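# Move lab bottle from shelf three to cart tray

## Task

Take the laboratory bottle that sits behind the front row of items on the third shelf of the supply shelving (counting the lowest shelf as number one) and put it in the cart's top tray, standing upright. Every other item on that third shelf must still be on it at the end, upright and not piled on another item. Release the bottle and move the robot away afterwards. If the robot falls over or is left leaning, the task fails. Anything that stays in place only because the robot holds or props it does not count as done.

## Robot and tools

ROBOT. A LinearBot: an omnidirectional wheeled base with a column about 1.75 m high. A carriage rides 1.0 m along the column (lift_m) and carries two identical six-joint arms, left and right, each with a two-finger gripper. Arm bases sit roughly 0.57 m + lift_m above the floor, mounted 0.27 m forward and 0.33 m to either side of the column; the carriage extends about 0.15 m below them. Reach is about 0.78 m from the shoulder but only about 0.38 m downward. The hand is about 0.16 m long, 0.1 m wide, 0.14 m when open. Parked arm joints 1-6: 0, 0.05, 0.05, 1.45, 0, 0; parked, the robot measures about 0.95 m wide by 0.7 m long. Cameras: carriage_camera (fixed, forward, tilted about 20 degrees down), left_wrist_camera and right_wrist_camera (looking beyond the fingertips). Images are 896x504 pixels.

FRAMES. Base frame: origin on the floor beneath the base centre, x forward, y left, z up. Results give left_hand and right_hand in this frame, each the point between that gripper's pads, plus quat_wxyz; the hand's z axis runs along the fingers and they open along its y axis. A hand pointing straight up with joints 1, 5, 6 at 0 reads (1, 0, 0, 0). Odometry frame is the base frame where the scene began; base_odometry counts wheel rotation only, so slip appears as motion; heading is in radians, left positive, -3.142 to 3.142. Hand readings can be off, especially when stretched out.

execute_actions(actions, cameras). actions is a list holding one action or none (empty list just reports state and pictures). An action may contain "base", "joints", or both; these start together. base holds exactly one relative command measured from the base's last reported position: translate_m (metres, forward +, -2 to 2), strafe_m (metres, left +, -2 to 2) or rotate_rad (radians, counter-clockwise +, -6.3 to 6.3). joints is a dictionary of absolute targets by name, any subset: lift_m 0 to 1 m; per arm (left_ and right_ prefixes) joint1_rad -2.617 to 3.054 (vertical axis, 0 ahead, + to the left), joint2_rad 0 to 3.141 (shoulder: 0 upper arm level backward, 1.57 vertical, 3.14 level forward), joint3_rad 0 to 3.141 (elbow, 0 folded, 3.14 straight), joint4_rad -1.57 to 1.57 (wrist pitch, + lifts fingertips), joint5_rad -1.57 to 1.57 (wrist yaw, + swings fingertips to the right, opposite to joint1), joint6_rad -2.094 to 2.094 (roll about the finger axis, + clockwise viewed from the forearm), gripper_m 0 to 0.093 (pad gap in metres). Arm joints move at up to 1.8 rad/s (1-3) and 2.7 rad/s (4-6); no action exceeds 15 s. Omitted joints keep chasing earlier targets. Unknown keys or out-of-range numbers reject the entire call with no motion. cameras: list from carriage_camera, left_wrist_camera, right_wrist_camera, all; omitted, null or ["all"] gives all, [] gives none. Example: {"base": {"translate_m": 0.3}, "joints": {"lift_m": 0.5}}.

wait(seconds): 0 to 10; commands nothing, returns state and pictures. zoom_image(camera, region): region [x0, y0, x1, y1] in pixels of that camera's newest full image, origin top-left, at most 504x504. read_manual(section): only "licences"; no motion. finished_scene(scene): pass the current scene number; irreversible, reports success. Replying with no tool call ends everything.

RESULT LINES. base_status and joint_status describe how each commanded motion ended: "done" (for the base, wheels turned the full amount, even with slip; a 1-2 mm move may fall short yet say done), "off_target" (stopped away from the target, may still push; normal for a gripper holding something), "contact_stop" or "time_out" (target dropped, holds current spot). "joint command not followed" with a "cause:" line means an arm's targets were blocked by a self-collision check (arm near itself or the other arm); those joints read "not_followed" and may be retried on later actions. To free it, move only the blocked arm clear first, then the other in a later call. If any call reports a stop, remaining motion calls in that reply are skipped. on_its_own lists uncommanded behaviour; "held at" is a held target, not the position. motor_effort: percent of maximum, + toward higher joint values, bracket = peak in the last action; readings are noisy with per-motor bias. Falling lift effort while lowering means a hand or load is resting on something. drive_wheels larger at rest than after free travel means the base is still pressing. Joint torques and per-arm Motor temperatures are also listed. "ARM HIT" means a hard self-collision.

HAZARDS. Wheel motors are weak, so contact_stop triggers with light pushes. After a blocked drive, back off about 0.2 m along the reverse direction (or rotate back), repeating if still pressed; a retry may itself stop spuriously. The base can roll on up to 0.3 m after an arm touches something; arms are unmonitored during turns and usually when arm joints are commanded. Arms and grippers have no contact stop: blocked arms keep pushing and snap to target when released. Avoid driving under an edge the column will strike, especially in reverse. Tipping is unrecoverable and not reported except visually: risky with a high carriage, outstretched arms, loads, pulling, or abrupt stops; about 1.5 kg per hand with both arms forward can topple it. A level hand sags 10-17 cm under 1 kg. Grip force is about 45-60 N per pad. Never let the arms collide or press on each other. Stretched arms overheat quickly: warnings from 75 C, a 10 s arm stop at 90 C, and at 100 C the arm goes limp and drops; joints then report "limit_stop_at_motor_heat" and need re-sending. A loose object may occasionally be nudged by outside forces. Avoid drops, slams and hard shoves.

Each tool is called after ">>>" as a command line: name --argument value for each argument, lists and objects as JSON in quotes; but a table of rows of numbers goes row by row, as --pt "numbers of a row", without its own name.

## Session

>>> execute_actions --actions '[]' --cameras '["carriage_camera"]'

Scene clock: 0.00 s.
Joint torques (N m, as the arm reports them, + toward a larger angle): no reading
Motor temperatures (°C, as the motors report them): left_arm=[30 33 33 31 29 32] | right_arm=[29 34 37 36 32 32]
base_odometry: x=+0.000 y=+0.000 heading=+0.000 (m, m, rad; odometry frame)
base_status: not commanded
joint_positions: lift_m=+0.299 left_joint1_rad=+0.019 left_joint2_rad=+0.077 left_joint3_rad=+0.024 left_joint4_rad=+1.484 left_joint5_rad=+0.011 left_joint6_rad=+0.012 left_gripper_m=+0.094 right_joint1_rad=+0.022 right_joint2_rad=+0.032 right_joint3_rad=+0.080 right_joint4_rad=+1.439 right_joint5_rad=+0.027 right_joint6_rad=+0.024 right_gripper_m=+0.095
joint_status: not commanded
motor_effort: lift_m=+33 drive_wheels=+5 (%)
left_hand: x=+0.3102 y=+0.3421 z=+1.2964 quat_wxyz=(+0.997, +0.005, +0.070, +0.015) (m; base frame)
right_hand: x=+0.2898 y=-0.3475 z=+1.3109 quat_wxyz=(+0.999, +0.014, +0.042, +0.023) (m; base frame)
pictures: carriage_camera
Images, in order (width x height): carriage_camera 896x504.

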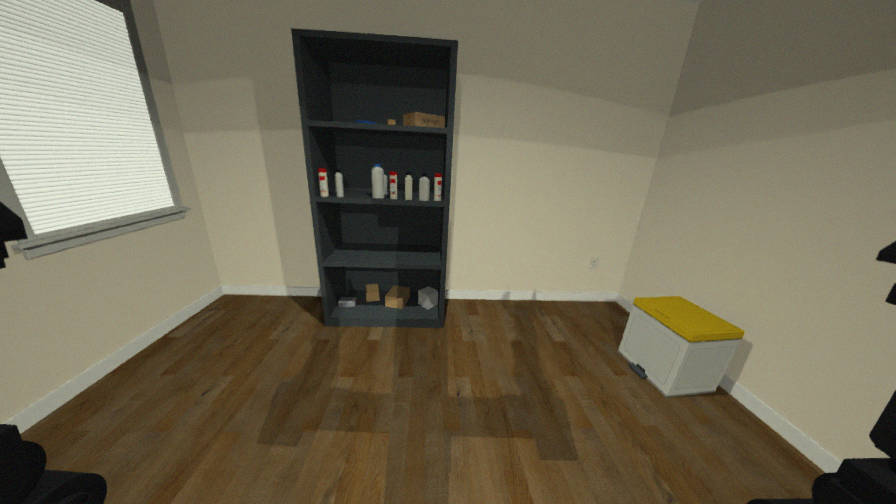

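>>> execute_actions --actions '[{"base":{"strafe_m":1.08},"joints":{"right_joint1_rad":-0.5,"right_joint2_rad":1.57,"right_joint3_rad":1.57,"right_joint4_rad":-0.65,"right_joint5_rad":0,"right_joint6_rad":0,"lift_m":0.35,"right_gripper_m":0.075}}]' --cameras '[]'

>>> execute_actions --actions '[{"base":{"translate_m":1.2}}]' --cameras '["carriage_camera","right_wrist_camera"]'

Scene clock: 12.03 s.
Joint torques (N m, as the arm reports them, + toward a larger angle): left_arm=[ 0.35  4.08  6.49 -0.06  0.03  0.04] | right_arm=[-0.87 -6.46 10.89  2.01 -0.05 -0.05]
Motor temperatures (°C, as the motors report them): left_arm=[30 34 34 31 29 32] | right_arm=[29 35 38 37 32 32]
base_odometry: x=+0.001 y=+1.080 heading=-0.001 (m, m, rad; odometry frame)
base_status: done
joint_positions: lift_m=+0.350 left_joint1_rad=+0.019 left_joint2_rad=+0.077 left_joint3_rad=+0.024 left_joint4_rad=+1.484 left_joint5_rad=+0.011 left_joint6_rad=+0.012 left_gripper_m=+0.094 right_joint1_rad=-0.494 right_joint2_rad=+1.566 right_joint3_rad=+1.536 right_joint4_rad=-0.648 right_joint5_rad=+0.004 right_joint6_rad=+0.004 right_gripper_m=+0.075
joint_status: all done
motor_effort: lift_m=+34(45) drive_wheels=-5(38) (%)
left_hand: x=+0.3103 y=+0.3421 z=+1.3470 quat_wxyz=(+0.997, +0.005, +0.070, +0.015) (m; base frame)
right_hand: x=+0.6729 y=-0.5606 z=+1.1985 quat_wxyz=(+0.418, +0.223, +0.874, -0.106) (m; base frame)
pictures: none
No camera images: the call's "cameras" was empty. Leave "cameras" out to get every camera's image.

Scene clock: 16.83 s.
Joint torques (N m, as the arm reports them, + toward a larger angle): left_arm=[ 0.11  3.89  6.87 -0.05  0.06  0.04] | right_arm=[-0.81 -6.56 10.93  2.01 -0.06 -0.04]
Motor temperatures (°C, as the motors report them): left_arm=[30 34 35 31 29 32] | right_arm=[29 35 39 38 32 32]
base_odometry: x=+1.201 y=+1.080 heading=+0.000 (m, m, rad; odometry frame)
base_status: done
joint_positions: lift_m=+0.350 left_joint1_rad=+0.019 left_joint2_rad=+0.077 left_joint3_rad=+0.024 left_joint4_rad=+1.484 left_joint5_rad=+0.011 left_joint6_rad=+0.012 left_gripper_m=+0.094 right_joint1_rad=-0.496 right_joint2_rad=+1.566 right_joint3_rad=+1.536 right_joint4_rad=-0.649 right_joint5_rad=+0.004 right_joint6_rad=+0.004 right_gripper_m=+0.075
joint_status: not commanded
motor_effort: lift_m=+34(34) drive_wheels=-6(37) (%)
left_hand: x=+0.3103 y=+0.3421 z=+1.3470 quat_wxyz=(+0.997, +0.005, +0.070, +0.015) (m; base frame)
right_hand: x=+0.6725 y=-0.5611 z=+1.1983 quat_wxyz=(+0.418, +0.224, +0.874, -0.107) (m; base frame)
pictures: carriage_camera, right_wrist_camera
Images, in order (width x height): carriage_camera 896x504, right_wrist_camera 896x504.

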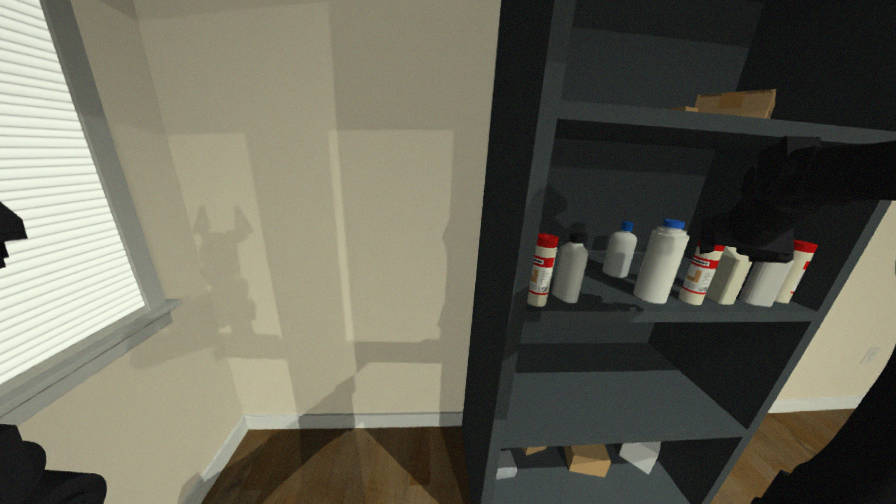

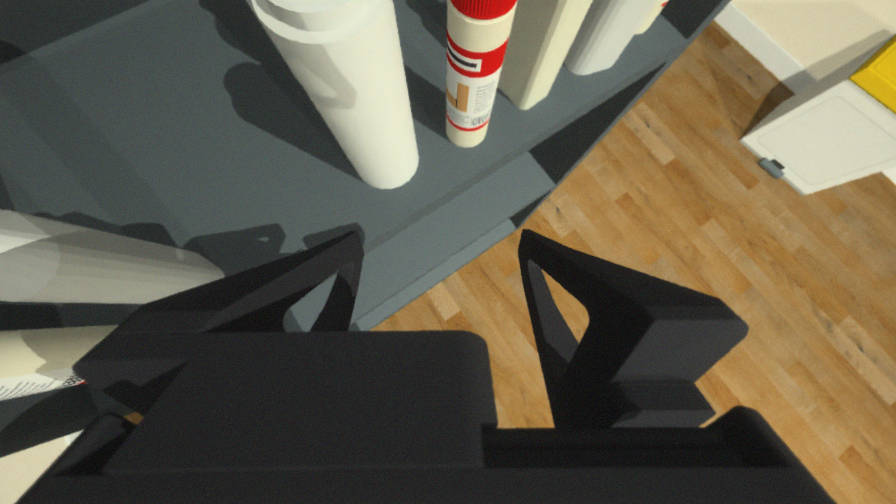

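>>> execute_actions --actions '[{"base":{"translate_m":0.35},"joints":{"right_joint1_rad":-0.24,"lift_m":0.36}}]' --cameras '["right_wrist_camera"]'

>>> execute_actions --actions '[{"joints":{"right_joint1_rad":-0.5}}]' --cameras '["carriage_camera","right_wrist_camera"]'

Scene clock: 24.93 s.
Joint torques (N m, as the arm reports them, + toward a larger angle): left_arm=[-0.02  4.01  6.6  -0.09  0.05  0.  ] | right_arm=[-0.54 -6.55  9.9   2.07 -0.02 -0.04]
Motor temperatures (°C, as the motors report them): left_arm=[30 35 35 31 29 32] | right_arm=[29 36 41 39 32 32]
base_odometry: x=+1.551 y=+1.081 heading=+0.001 (m, m, rad; odometry frame)
base_status: done
joint_positions: lift_m=+0.360 left_joint1_rad=+0.019 left_joint2_rad=+0.077 left_joint3_rad=+0.024 left_joint4_rad=+1.484 left_joint5_rad=+0.011 left_joint6_rad=+0.012 left_gripper_m=+0.094 right_joint1_rad=-0.238 right_joint2_rad=+1.567 right_joint3_rad=+1.549 right_joint4_rad=-0.653 right_joint5_rad=-0.001 right_joint6_rad=+0.004 right_gripper_m=+0.075
joint_status: all done
motor_effort: lift_m=+33(42) drive_wheels=-6(33) (%)
left_hand: x=+0.3100 y=+0.3421 z=+1.3572 quat_wxyz=(+0.997, +0.005, +0.070, +0.015) (m; base frame)
right_hand: x=+0.7158 y=-0.4508 z=+1.2130 quat_wxyz=(+0.432, +0.108, +0.894, -0.050) (m; base frame)
pictures: right_wrist_camera
Images, in order (width x height): right_wrist_camera 896x504.

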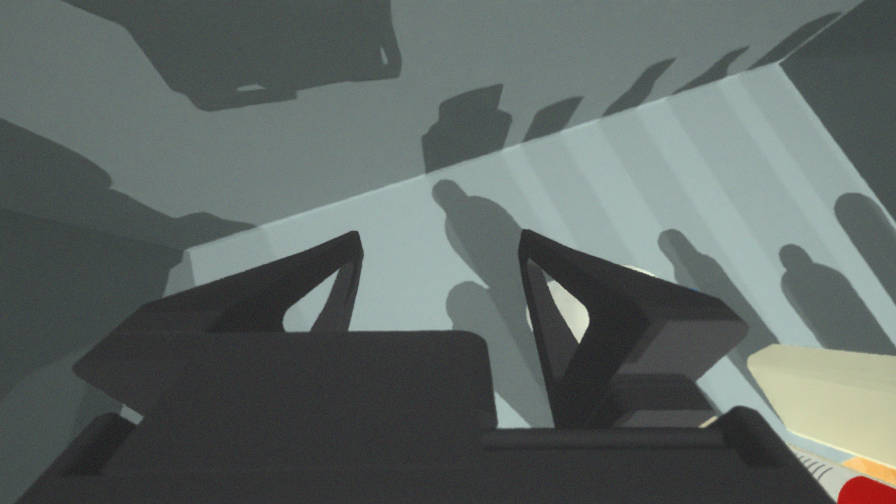

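Scene clock: 25.80 s.
Joint torques (N m, as the arm reports them, + toward a larger angle): left_arm=[ 0.2   3.88  6.66 -0.11  0.05  0.02] | right_arm=[-0.31 -6.54  9.85  2.08 -0.05 -0.02]
Motor temperatures (°C, as the motors report them): left_arm=[30 35 35 31 29 32] | right_arm=[29 36 41 39 32 32]
base_odometry: x=+1.551 y=+1.081 heading=+0.001 (m, m, rad; odometry frame)
base_status: not commanded
joint_positions: lift_m=+0.360 left_joint1_rad=+0.019 left_joint2_rad=+0.077 left_joint3_rad=+0.024 left_joint4_rad=+1.484 left_joint5_rad=+0.011 left_joint6_rad=+0.012 left_gripper_m=+0.094 right_joint1_rad=-0.503 right_joint2_rad=+1.567 right_joint3_rad=+1.549 right_joint4_rad=-0.653 right_joint5_rad=+0.002 right_joint6_rad=+0.004 right_gripper_m=+0.075
joint_status: all done
motor_effort: lift_m=+33(34) drive_wheels=-3(7) (%)
left_hand: x=+0.3100 y=+0.3421 z=+1.3572 quat_wxyz=(+0.997, +0.005, +0.070, +0.015) (m; base frame)
right_hand: x=+0.6718 y=-0.5640 z=+1.2130 quat_wxyz=(+0.421, +0.226, +0.872, -0.108) (m; base frame)
pictures: carriage_camera, right_wrist_camera
Images, in order (width x height): carriage_camera 896x504, right_wrist_camera 896x504.

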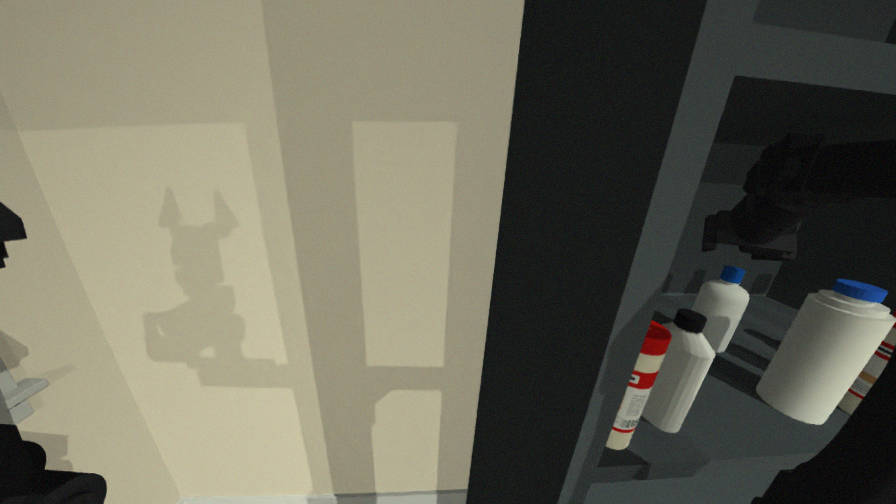

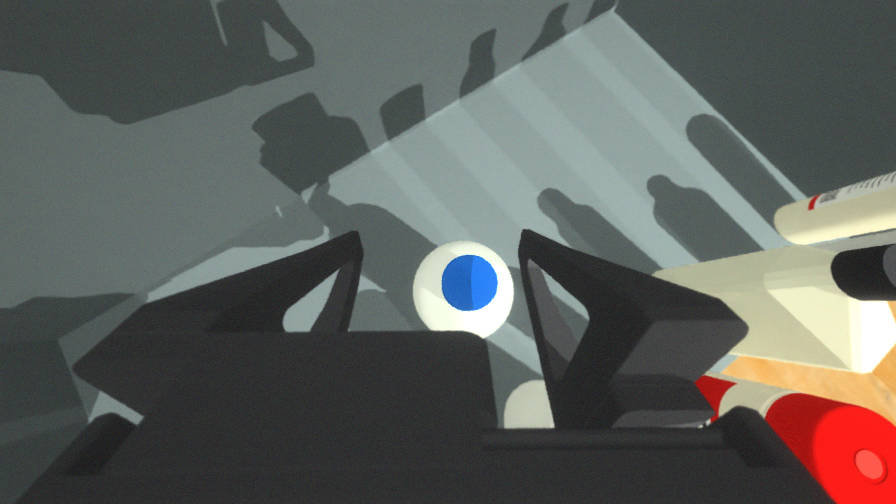

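>>> execute_actions --actions '[{"joints":{"right_joint1_rad":-0.54,"lift_m":0.312}}]' --cameras '["carriage_camera","right_wrist_camera"]'

Scene clock: 29.73 s.
Joint torques (N m, as the arm reports them, + toward a larger angle): left_arm=[ 0.11  3.92  6.66 -0.07  0.06  0.03] | right_arm=[-0.69 -6.48  9.87  2.12 -0.03 -0.04]
Motor temperatures (°C, as the motors report them): left_arm=[30 35 35 31 29 32] | right_arm=[29 36 41 39 32 32]
base_odometry: x=+1.551 y=+1.081 heading=+0.001 (m, m, rad; odometry frame)
base_status: not commanded
joint_positions: lift_m=+0.312 left_joint1_rad=+0.019 left_joint2_rad=+0.077 left_joint3_rad=+0.024 left_joint4_rad=+1.484 left_joint5_rad=+0.011 left_joint6_rad=+0.012 left_gripper_m=+0.094 right_joint1_rad=-0.537 right_joint2_rad=+1.567 right_joint3_rad=+1.549 right_joint4_rad=-0.658 right_joint5_rad=+0.001 right_joint6_rad=+0.004 right_gripper_m=+0.075
joint_status: all done
motor_effort: lift_m=+29(30) drive_wheels=+8(4) (%)
left_hand: x=+0.3101 y=+0.3421 z=+1.3095 quat_wxyz=(+0.997, +0.005, +0.070, +0.015) (m; base frame)
right_hand: x=+0.6634 y=-0.5772 z=+1.1643 quat_wxyz=(+0.417, +0.241, +0.869, -0.114) (m; base frame)
pictures: carriage_camera, right_wrist_camera
Images, in order (width x height): carriage_camera 896x504, right_wrist_camera 896x504.

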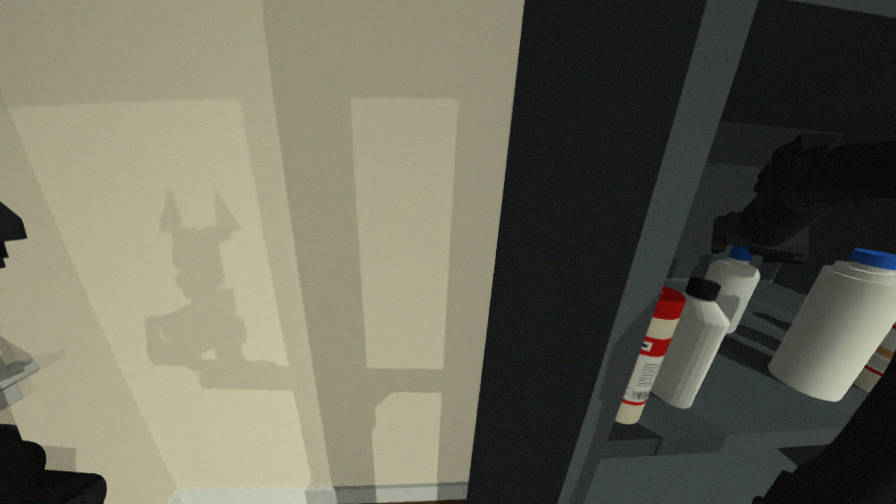

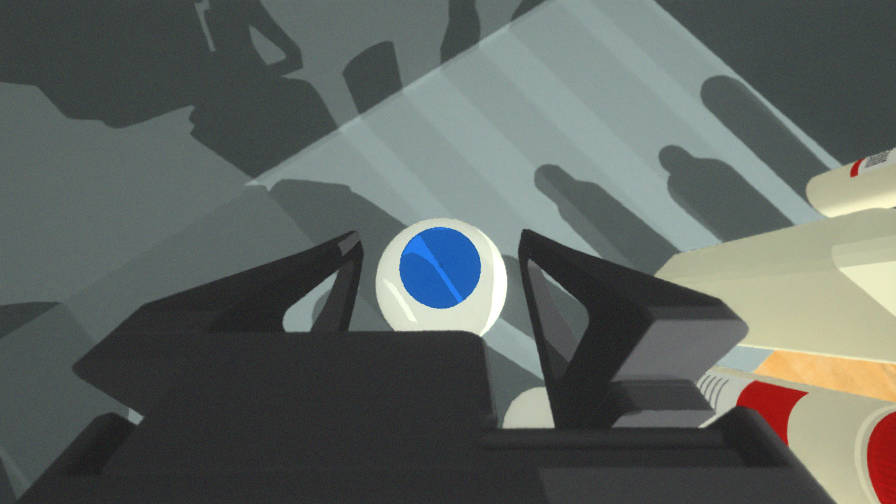

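>>> execute_actions --actions '[{"joints":{"right_gripper_m":0,"lift_m":0.306}}]' --cameras '[]'

>>> execute_actions --actions '[{"joints":{"right_joint4_rad":-0.57,"lift_m":0.35}}]' --cameras '[]'

>>> execute_actions --actions '[{"base":{"translate_m":-0.15},"joints":{"right_joint1_rad":-0.21}}]' --cameras '["carriage_camera","right_wrist_camera"]'

Scene clock: 35.13 s.
Joint torques (N m, as the arm reports them, + toward a larger angle): left_arm=[ 0.24  3.88  6.3  -0.04  0.07  0.  ] | right_arm=[-0.61 -6.69  9.79  2.15  0.   -0.05]
Motor temperatures (°C, as the motors report them): left_arm=[30 35 36 31 29 32] | right_arm=[29 37 42 40 32 32]
base_odometry: x=+1.551 y=+1.081 heading=+0.001 (m, m, rad; odometry frame)
base_status: not commanded
joint_positions: lift_m=+0.306 left_joint1_rad=+0.019 left_joint2_rad=+0.077 left_joint3_rad=+0.024 left_joint4_rad=+1.483 left_joint5_rad=+0.011 left_joint6_rad=+0.012 left_gripper_m=+0.094 right_joint1_rad=-0.537 right_joint2_rad=+1.569 right_joint3_rad=+1.549 right_joint4_rad=-0.660 right_joint5_rad=-0.001 right_joint6_rad=+0.004 right_gripper_m=+0.030
joint_status: right_gripper_m off_target (ended at +0.030, target +0.000); the others done
motor_effort: lift_m=+29(30) drive_wheels=+6(7) (%)
left_hand: x=+0.3102 y=+0.3421 z=+1.3035 quat_wxyz=(+0.997, +0.005, +0.070, +0.015) (m; base frame)
right_hand: x=+0.6636 y=-0.5769 z=+1.1573 quat_wxyz=(+0.416, +0.241, +0.870, -0.113) (m; base frame)
pictures: none
No camera images: the call's "cameras" was empty. Leave "cameras" out to get every camera's image.

Scene clock: 35.83 s.
Joint torques (N m, as the arm reports them, + toward a larger angle): left_arm=[ 0.13  3.83  6.39 -0.05  0.02  0.06] | right_arm=[-0.7  -8.14  9.95  2.75  0.01 -0.01]
Motor temperatures (°C, as the motors report them): left_arm=[30 35 36 31 29 32] | right_arm=[29 37 42 40 32 32]
base_odometry: x=+1.551 y=+1.081 heading=+0.001 (m, m, rad; odometry frame)
base_status: not commanded
joint_positions: lift_m=+0.350 left_joint1_rad=+0.019 left_joint2_rad=+0.077 left_joint3_rad=+0.024 left_joint4_rad=+1.483 left_joint5_rad=+0.011 left_joint6_rad=+0.012 left_gripper_m=+0.094 right_joint1_rad=-0.537 right_joint2_rad=+1.586 right_joint3_rad=+1.549 right_joint4_rad=-0.636 right_joint5_rad=-0.001 right_joint6_rad=+0.003 right_gripper_m=+0.030
joint_status: right_joint4_rad off_target (ended at -0.636, target -0.570); the others done
motor_effort: lift_m=+34(42) drive_wheels=+6(8) (%)
left_hand: x=+0.3102 y=+0.3421 z=+1.3471 quat_wxyz=(+0.997, +0.005, +0.070, +0.015) (m; base frame)
right_hand: x=+0.6692 y=-0.5803 z=+1.1978 quat_wxyz=(+0.418, +0.240, +0.868, -0.114) (m; base frame)
pictures: none
No camera images: the call's "cameras" was empty. Leave "cameras" out to get every camera's image.

Scene clock: 37.67 s.
Joint torques (N m, as the arm reports them, + toward a larger angle): left_arm=[ 0.25  3.98  6.77 -0.08  0.05  0.05] | right_arm=[-0.96 -8.12  9.87  2.8   0.03 -0.01]
Motor temperatures (°C, as the motors report them): left_arm=[30 35 36 31 29 32] | right_arm=[29 37 42 40 32 32]
base_odometry: x=+1.401 y=+1.081 heading=+0.001 (m, m, rad; odometry frame)
base_status: done
joint_positions: lift_m=+0.350 left_joint1_rad=+0.019 left_joint2_rad=+0.077 left_joint3_rad=+0.024 left_joint4_rad=+1.482 left_joint5_rad=+0.011 left_joint6_rad=+0.012 left_gripper_m=+0.094 right_joint1_rad=-0.202 right_joint2_rad=+1.586 right_joint3_rad=+1.549 right_joint4_rad=-0.639 right_joint5_rad=-0.005 right_joint6_rad=+0.002 right_gripper_m=+0.030
joint_status: all done
motor_effort: lift_m=+34(35) drive_wheels=-1(28) (%)
left_hand: x=+0.3105 y=+0.3422 z=+1.3470 quat_wxyz=(+0.997, +0.005, +0.071, +0.015) (m; base frame)
right_hand: x=+0.7246 y=-0.4351 z=+1.1971 quat_wxyz=(+0.430, +0.091, +0.897, -0.041) (m; base frame)
pictures: carriage_camera, right_wrist_camera
Images, in order (width x height): carriage_camera 896x504, right_wrist_camera 896x504.

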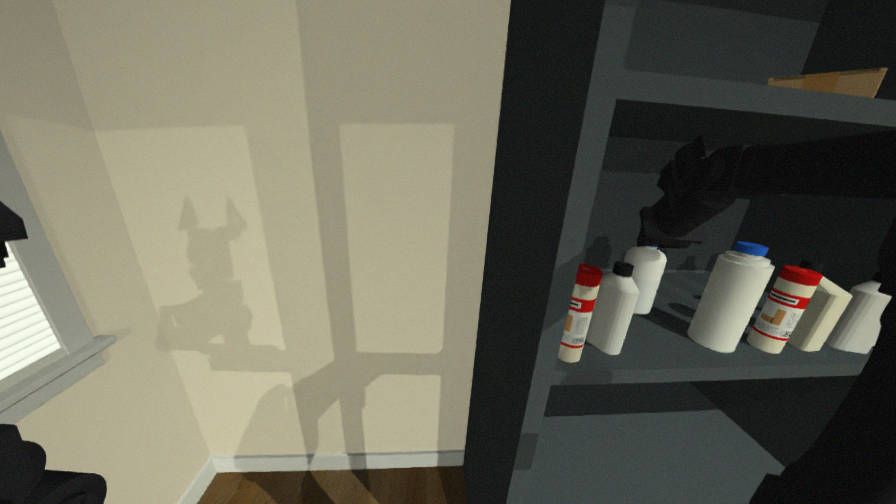

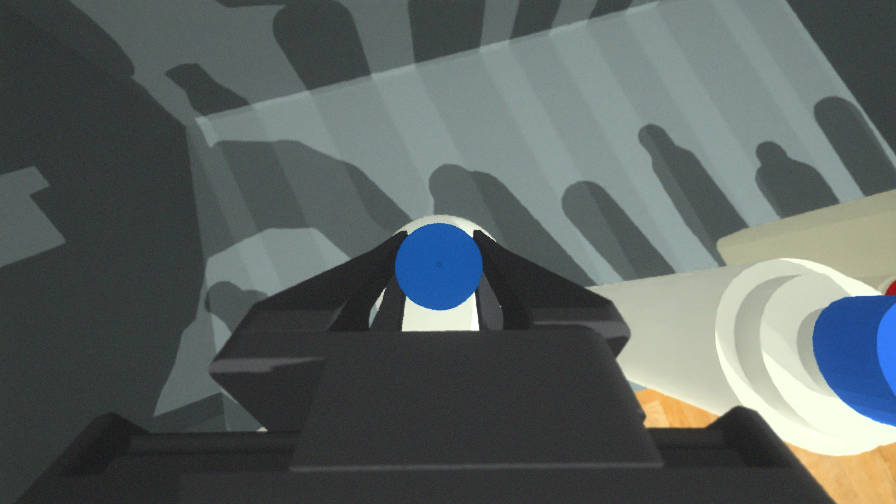

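>>> execute_actions --actions '[{"base":{"translate_m":-0.45},"joints":{"right_joint1_rad":-0.24}}]' --cameras '["carriage_camera"]'

>>> execute_actions --actions '[{"base":{"rotate_rad":-2.2},"joints":{"right_joint1_rad":0,"right_joint3_rad":1.2,"right_joint4_rad":-0.2,"lift_m":0.3}}]' --cameras '["carriage_camera"]'

Scene clock: 44.63 s.
Joint torques (N m, as the arm reports them, + toward a larger angle): left_arm=[ 0.05  4.08  6.49 -0.11  0.06  0.  ] | right_arm=[-0.7  -8.19  9.94  2.79  0.   -0.01]
Motor temperatures (°C, as the motors report them): left_arm=[30 35 36 31 29 32] | right_arm=[29 38 43 42 32 32]
base_odometry: x=+0.951 y=+1.081 heading=+0.001 (m, m, rad; odometry frame)
base_status: done
joint_positions: lift_m=+0.350 left_joint1_rad=+0.019 left_joint2_rad=+0.077 left_joint3_rad=+0.024 left_joint4_rad=+1.483 left_joint5_rad=+0.011 left_joint6_rad=+0.012 left_gripper_m=+0.094 right_joint1_rad=-0.237 right_joint2_rad=+1.586 right_joint3_rad=+1.549 right_joint4_rad=-0.641 right_joint5_rad=-0.001 right_joint6_rad=+0.002 right_gripper_m=+0.030
joint_status: all done
motor_effort: lift_m=+35(35) drive_wheels=-1(30) (%)
left_hand: x=+0.3104 y=+0.3421 z=+1.3471 quat_wxyz=(+0.997, +0.005, +0.071, +0.015) (m; base frame)
right_hand: x=+0.7207 y=-0.4518 z=+1.1969 quat_wxyz=(+0.429, +0.107, +0.896, -0.050) (m; base frame)
pictures: carriage_camera
Images, in order (width x height): carriage_camera 896x504.

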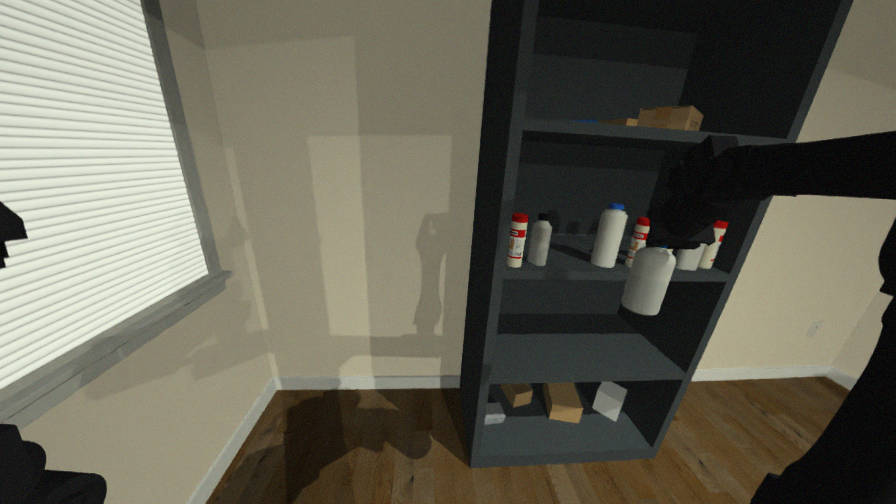

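Scene clock: 48.27 s.
Joint torques (N m, as the arm reports them, + toward a larger angle): left_arm=[ 0.    4.08  6.59 -0.08  0.02  0.02] | right_arm=[-0.02 -8.96  9.46  2.75 -0.04 -0.01]
Motor temperatures (°C, as the motors report them): left_arm=[30 35 36 31 29 32] | right_arm=[29 39 43 43 32 32]
base_odometry: x=+0.951 y=+1.081 heading=-2.199 (m, m, rad; odometry frame)
base_status: done
joint_positions: lift_m=+0.300 left_joint1_rad=+0.019 left_joint2_rad=+0.077 left_joint3_rad=+0.024 left_joint4_rad=+1.481 left_joint5_rad=+0.011 left_joint6_rad=+0.012 left_gripper_m=+0.094 right_joint1_rad=-0.007 right_joint2_rad=+1.595 right_joint3_rad=+1.186 right_joint4_rad=-0.265 right_joint5_rad=+0.005 right_joint6_rad=+0.002 right_gripper_m=+0.030
joint_status: right_joint4_rad off_target (ended at -0.265, target -0.200); the others done
motor_effort: lift_m=+31(33) drive_wheels=+13(45) (%)
left_hand: x=+0.3108 y=+0.3422 z=+1.2973 quat_wxyz=(+0.997, +0.005, +0.072, +0.015) (m; base frame)
right_hand: x=+0.7383 y=-0.3473 z=+1.0548 quat_wxyz=(+0.434, +0.005, +0.901, -0.004) (m; base frame)
pictures: carriage_camera
Images, in order (width x height): carriage_camera 896x504.

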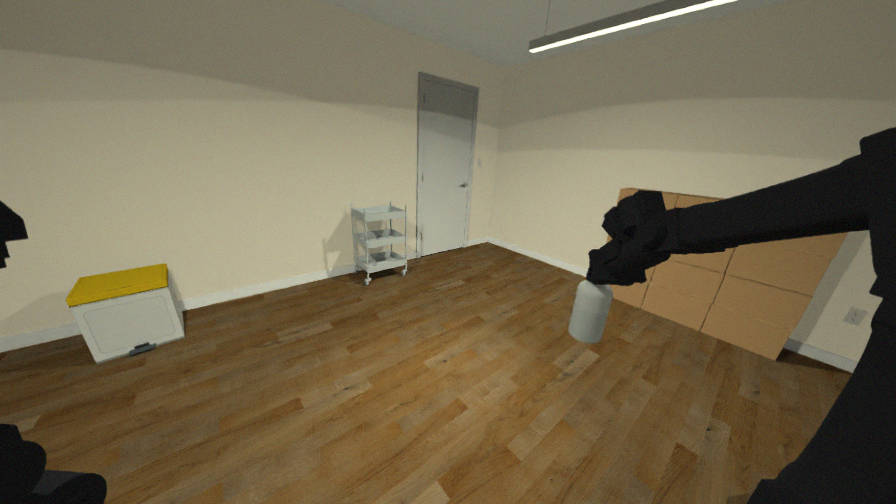

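>>> execute_actions --actions '[{"base":{"rotate_rad":0.34}}]' --cameras '[]'

>>> execute_actions --actions '[{"base":{"translate_m":2.0}}]' --cameras '["carriage_camera","right_wrist_camera"]'

Scene clock: 53.97 s.
Joint torques (N m, as the arm reports them, + toward a larger angle): left_arm=[ 0.16  4.06  6.5  -0.06  0.06  0.04] | right_arm=[-0.39 -8.97  9.46  2.75  0.01 -0.02]
Motor temperatures (°C, as the motors report them): left_arm=[30 35 37 31 29 32] | right_arm=[29 40 43 44 32 32]
base_odometry: x=+0.952 y=+1.081 heading=-1.860 (m, m, rad; odometry frame)
base_status: done
joint_positions: lift_m=+0.300 left_joint1_rad=+0.019 left_joint2_rad=+0.077 left_joint3_rad=+0.024 left_joint4_rad=+1.481 left_joint5_rad=+0.011 left_joint6_rad=+0.012 left_gripper_m=+0.094 right_joint1_rad=-0.002 right_joint2_rad=+1.595 right_joint3_rad=+1.186 right_joint4_rad=-0.267 right_joint5_rad=-0.003 right_joint6_rad=+0.002 right_gripper_m=+0.030
joint_status: not commanded
motor_effort: lift_m=+31(30) drive_wheels=-22(31) (%)
left_hand: x=+0.3108 y=+0.3422 z=+1.2973 quat_wxyz=(+0.997, +0.005, +0.072, +0.015) (m; base frame)
right_hand: x=+0.7380 y=-0.3436 z=+1.0544 quat_wxyz=(+0.433, +0.001, +0.902, +0.001) (m; base frame)
pictures: none
No camera images: the call's "cameras" was empty. Leave "cameras" out to get every camera's image.

Scene clock: 60.37 s.
Joint torques (N m, as the arm reports them, + toward a larger angle): left_arm=[ 0.22  4.15  6.65 -0.05  0.    0.09] | right_arm=[-0.43 -8.81  9.43  2.79 -0.01 -0.03]
Motor temperatures (°C, as the motors report them): left_arm=[30 35 37 31 29 32] | right_arm=[29 40 44 45 32 32]
base_odometry: x=+0.378 y=-0.835 heading=-1.861 (m, m, rad; odometry frame)
base_status: done
joint_positions: lift_m=+0.300 left_joint1_rad=+0.019 left_joint2_rad=+0.077 left_joint3_rad=+0.024 left_joint4_rad=+1.483 left_joint5_rad=+0.011 left_joint6_rad=+0.012 left_gripper_m=+0.094 right_joint1_rad=-0.002 right_joint2_rad=+1.595 right_joint3_rad=+1.186 right_joint4_rad=-0.271 right_joint5_rad=-0.001 right_joint6_rad=+0.002 right_gripper_m=+0.030
joint_status: not commanded
motor_effort: lift_m=+31(30) drive_wheels=-5(42) (%)
left_hand: x=+0.3104 y=+0.3421 z=+1.2974 quat_wxyz=(+0.997, +0.005, +0.071, +0.015) (m; base frame)
right_hand: x=+0.7374 y=-0.3438 z=+1.0537 quat_wxyz=(+0.431, +0.001, +0.902, +0.001) (m; base frame)
pictures: carriage_camera, right_wrist_camera
Images, in order (width x height): carriage_camera 896x504, right_wrist_camera 896x504.

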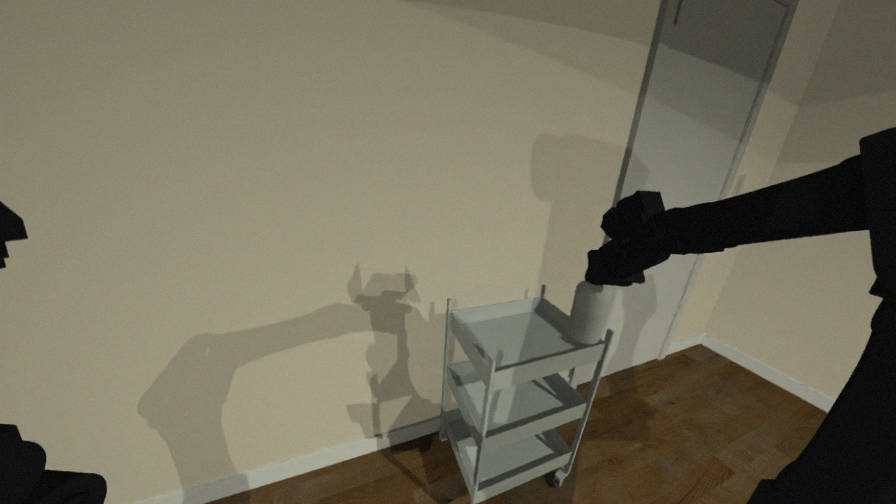

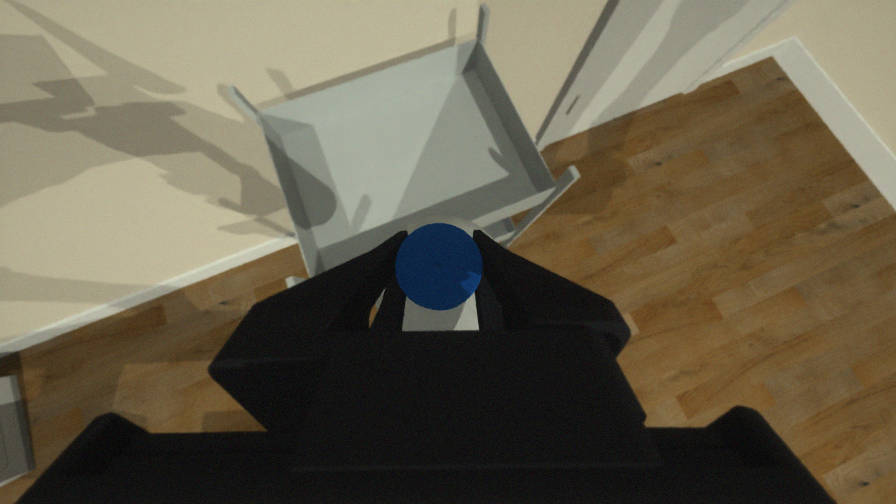

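>>> execute_actions --actions '[{"base":{"translate_m":0.25},"joints":{"lift_m":0.22,"right_joint1_rad":0.1}}]' --cameras '[]'

>>> execute_actions --actions '[{"joints":{"lift_m":0.095}}]' --cameras '[]'

>>> execute_actions --actions '[{"joints":{"lift_m":0.075}}]' --cameras '["carriage_camera"]'

Scene clock: 67.37 s.
Joint torques (N m, as the arm reports them, + toward a larger angle): left_arm=[0.04 3.99 6.43 0.   0.08 0.05] | right_arm=[-1.02 -8.88  9.32  2.88  0.03 -0.01]
Motor temperatures (°C, as the motors report them): left_arm=[30 36 37 31 29 32] | right_arm=[29 41 44 46 32 32]
base_odometry: x=+0.306 y=-1.075 heading=-1.862 (m, m, rad; odometry frame)
base_status: done
joint_positions: lift_m=+0.220 left_joint1_rad=+0.019 left_joint2_rad=+0.077 left_joint3_rad=+0.024 left_joint4_rad=+1.483 left_joint5_rad=+0.011 left_joint6_rad=+0.012 left_gripper_m=+0.094 right_joint1_rad=+0.107 right_joint2_rad=+1.594 right_joint3_rad=+1.186 right_joint4_rad=-0.279 right_joint5_rad=-0.005 right_joint6_rad=+0.001 right_gripper_m=+0.030
joint_status: all done
motor_effort: lift_m=+30(32) drive_wheels=-6(38) (%)
left_hand: x=+0.3102 y=+0.3421 z=+1.2174 quat_wxyz=(+0.997, +0.005, +0.070, +0.015) (m; base frame)
right_hand: x=+0.7332 y=-0.2928 z=+0.9728 quat_wxyz=(+0.427, -0.049, +0.903, +0.025) (m; base frame)
pictures: none
No camera images: the call's "cameras" was empty. Leave "cameras" out to get every camera's image.

Scene clock: 68.40 s.
Joint torques (N m, as the arm reports them, + toward a larger angle): left_arm=[ 0.23  4.03  6.59 -0.06  0.08  0.07] | right_arm=[-1.04 -8.83  9.38  2.83  0.02 -0.01]
Motor temperatures (°C, as the motors report them): left_arm=[30 36 37 31 29 32] | right_arm=[29 41 44 46 32 32]
base_odometry: x=+0.306 y=-1.075 heading=-1.862 (m, m, rad; odometry frame)
base_status: not commanded
joint_positions: lift_m=+0.095 left_joint1_rad=+0.019 left_joint2_rad=+0.077 left_joint3_rad=+0.024 left_joint4_rad=+1.483 left_joint5_rad=+0.011 left_joint6_rad=+0.012 left_gripper_m=+0.094 right_joint1_rad=+0.107 right_joint2_rad=+1.594 right_joint3_rad=+1.186 right_joint4_rad=-0.278 right_joint5_rad=-0.004 right_joint6_rad=+0.001 right_gripper_m=+0.030
joint_status: all done
motor_effort: lift_m=+31(31) drive_wheels=+8(6) (%)
left_hand: x=+0.3102 y=+0.3421 z=+1.0924 quat_wxyz=(+0.997, +0.005, +0.070, +0.015) (m; base frame)
right_hand: x=+0.7334 y=-0.2929 z=+0.8479 quat_wxyz=(+0.427, -0.049, +0.902, +0.025) (m; base frame)
pictures: none
No camera images: the call's "cameras" was empty. Leave "cameras" out to get every camera's image.

Scene clock: 69.00 s.
Joint torques (N m, as the arm reports them, + toward a larger angle): left_arm=[ 0.22  4.16  6.37 -0.09  0.1   0.06] | right_arm=[-0.88 -8.75  9.32  2.69  0.01 -0.03]
Motor temperatures (°C, as the motors report them): left_arm=[30 36 37 31 29 32] | right_arm=[29 41 44 46 32 32]
base_odometry: x=+0.306 y=-1.075 heading=-1.862 (m, m, rad; odometry frame)
base_status: not commanded
joint_positions: lift_m=+0.075 left_joint1_rad=+0.019 left_joint2_rad=+0.077 left_joint3_rad=+0.024 left_joint4_rad=+1.484 left_joint5_rad=+0.011 left_joint6_rad=+0.012 left_gripper_m=+0.094 right_joint1_rad=+0.107 right_joint2_rad=+1.594 right_joint3_rad=+1.186 right_joint4_rad=-0.262 right_joint5_rad=-0.002 right_joint6_rad=+0.002 right_gripper_m=+0.030
joint_status: all done
motor_effort: lift_m=+30(32) drive_wheels=-3(7) (%)
left_hand: x=+0.3101 y=+0.3421 z=+1.0725 quat_wxyz=(+0.997, +0.005, +0.070, +0.015) (m; base frame)
right_hand: x=+0.7359 y=-0.2931 z=+0.8311 quat_wxyz=(+0.435, -0.048, +0.899, +0.025) (m; base frame)
pictures: carriage_camera
Images, in order (width x height): carriage_camera 896x504.

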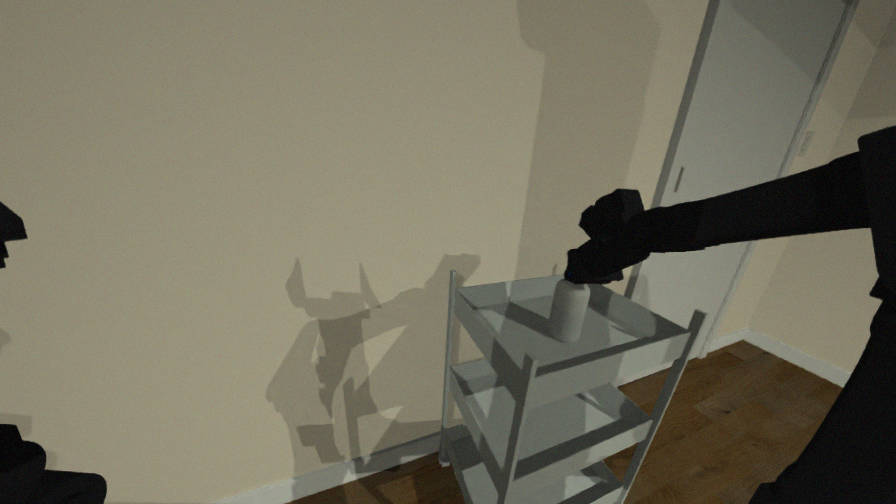

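>>> execute_actions --actions '[{"joints":{"right_gripper_m":0.09}}]' --cameras '[]'

>>> execute_actions --actions '[{"base":{"translate_m":-0.4},"joints":{"lift_m":0.25}}]' --cameras '[]'

>>> finished_scene --scene 2

Scene clock: 73.83 s.
Joint torques (N m, as the arm reports them, + toward a larger angle): left_arm=[ 0.4   4.03  6.52 -0.12  0.03  0.01] | right_arm=[-1.02 -8.91  9.36  2.31  0.02 -0.03]
Motor temperatures (°C, as the motors report them): left_arm=[30 36 37 31 29 32] | right_arm=[29 42 44 46 32 32]
base_odometry: x=+0.306 y=-1.075 heading=-1.862 (m, m, rad; odometry frame)
base_status: not commanded
joint_positions: lift_m=+0.075 left_joint1_rad=+0.019 left_joint2_rad=+0.077 left_joint3_rad=+0.024 left_joint4_rad=+1.484 left_joint5_rad=+0.011 left_joint6_rad=+0.012 left_gripper_m=+0.094 right_joint1_rad=+0.107 right_joint2_rad=+1.594 right_joint3_rad=+1.186 right_joint4_rad=-0.221 right_joint5_rad=-0.002 right_joint6_rad=+0.002 right_gripper_m=+0.090
joint_status: all done
on_its_own: right_joint4_rad moved +0.041 to your old target -0.200
motor_effort: lift_m=+30(30) drive_wheels=-3(3) (%)
left_hand: x=+0.3101 y=+0.3421 z=+1.0725 quat_wxyz=(+0.997, +0.005, +0.070, +0.015) (m; base frame)
right_hand: x=+0.7420 y=-0.2925 z=+0.8391 quat_wxyz=(+0.453, -0.047, +0.890, +0.026) (m; base frame)
pictures: none
No camera images: the call's "cameras" was empty. Leave "cameras" out to get every camera's image.

Scene clock: 76.77 s.
Joint torques (N m, as the arm reports them, + toward a larger angle): left_arm=[ 0.22  4.    6.27 -0.03  0.01  0.04] | right_arm=[-0.92 -8.26  9.56  2.16  0.01  0.  ]
Motor temperatures (°C, as the motors report them): left_arm=[30 36 37 31 29 32] | right_arm=[29 42 44 46 32 32]
base_odometry: x=+0.421 y=-0.691 heading=-1.863 (m, m, rad; odometry frame)
base_status: done
joint_positions: lift_m=+0.250 left_joint1_rad=+0.019 left_joint2_rad=+0.077 left_joint3_rad=+0.024 left_joint4_rad=+1.481 left_joint5_rad=+0.011 left_joint6_rad=+0.012 left_gripper_m=+0.094 right_joint1_rad=+0.106 right_joint2_rad=+1.587 right_joint3_rad=+1.186 right_joint4_rad=-0.205 right_joint5_rad=-0.002 right_joint6_rad=+0.002 right_gripper_m=+0.090
joint_status: all done
motor_effort: lift_m=+34(41) drive_wheels=-7(57) (%)
left_hand: x=+0.3108 y=+0.3422 z=+1.2470 quat_wxyz=(+0.997, +0.005, +0.072, +0.015) (m; base frame)
right_hand: x=+0.7437 y=-0.2925 z=+1.0204 quat_wxyz=(+0.464, -0.047, +0.884, +0.026) (m; base frame)
pictures: none
No camera images: the call's "cameras" was empty. Leave "cameras" out to get every camera's image.

The scene is finished: the task was done.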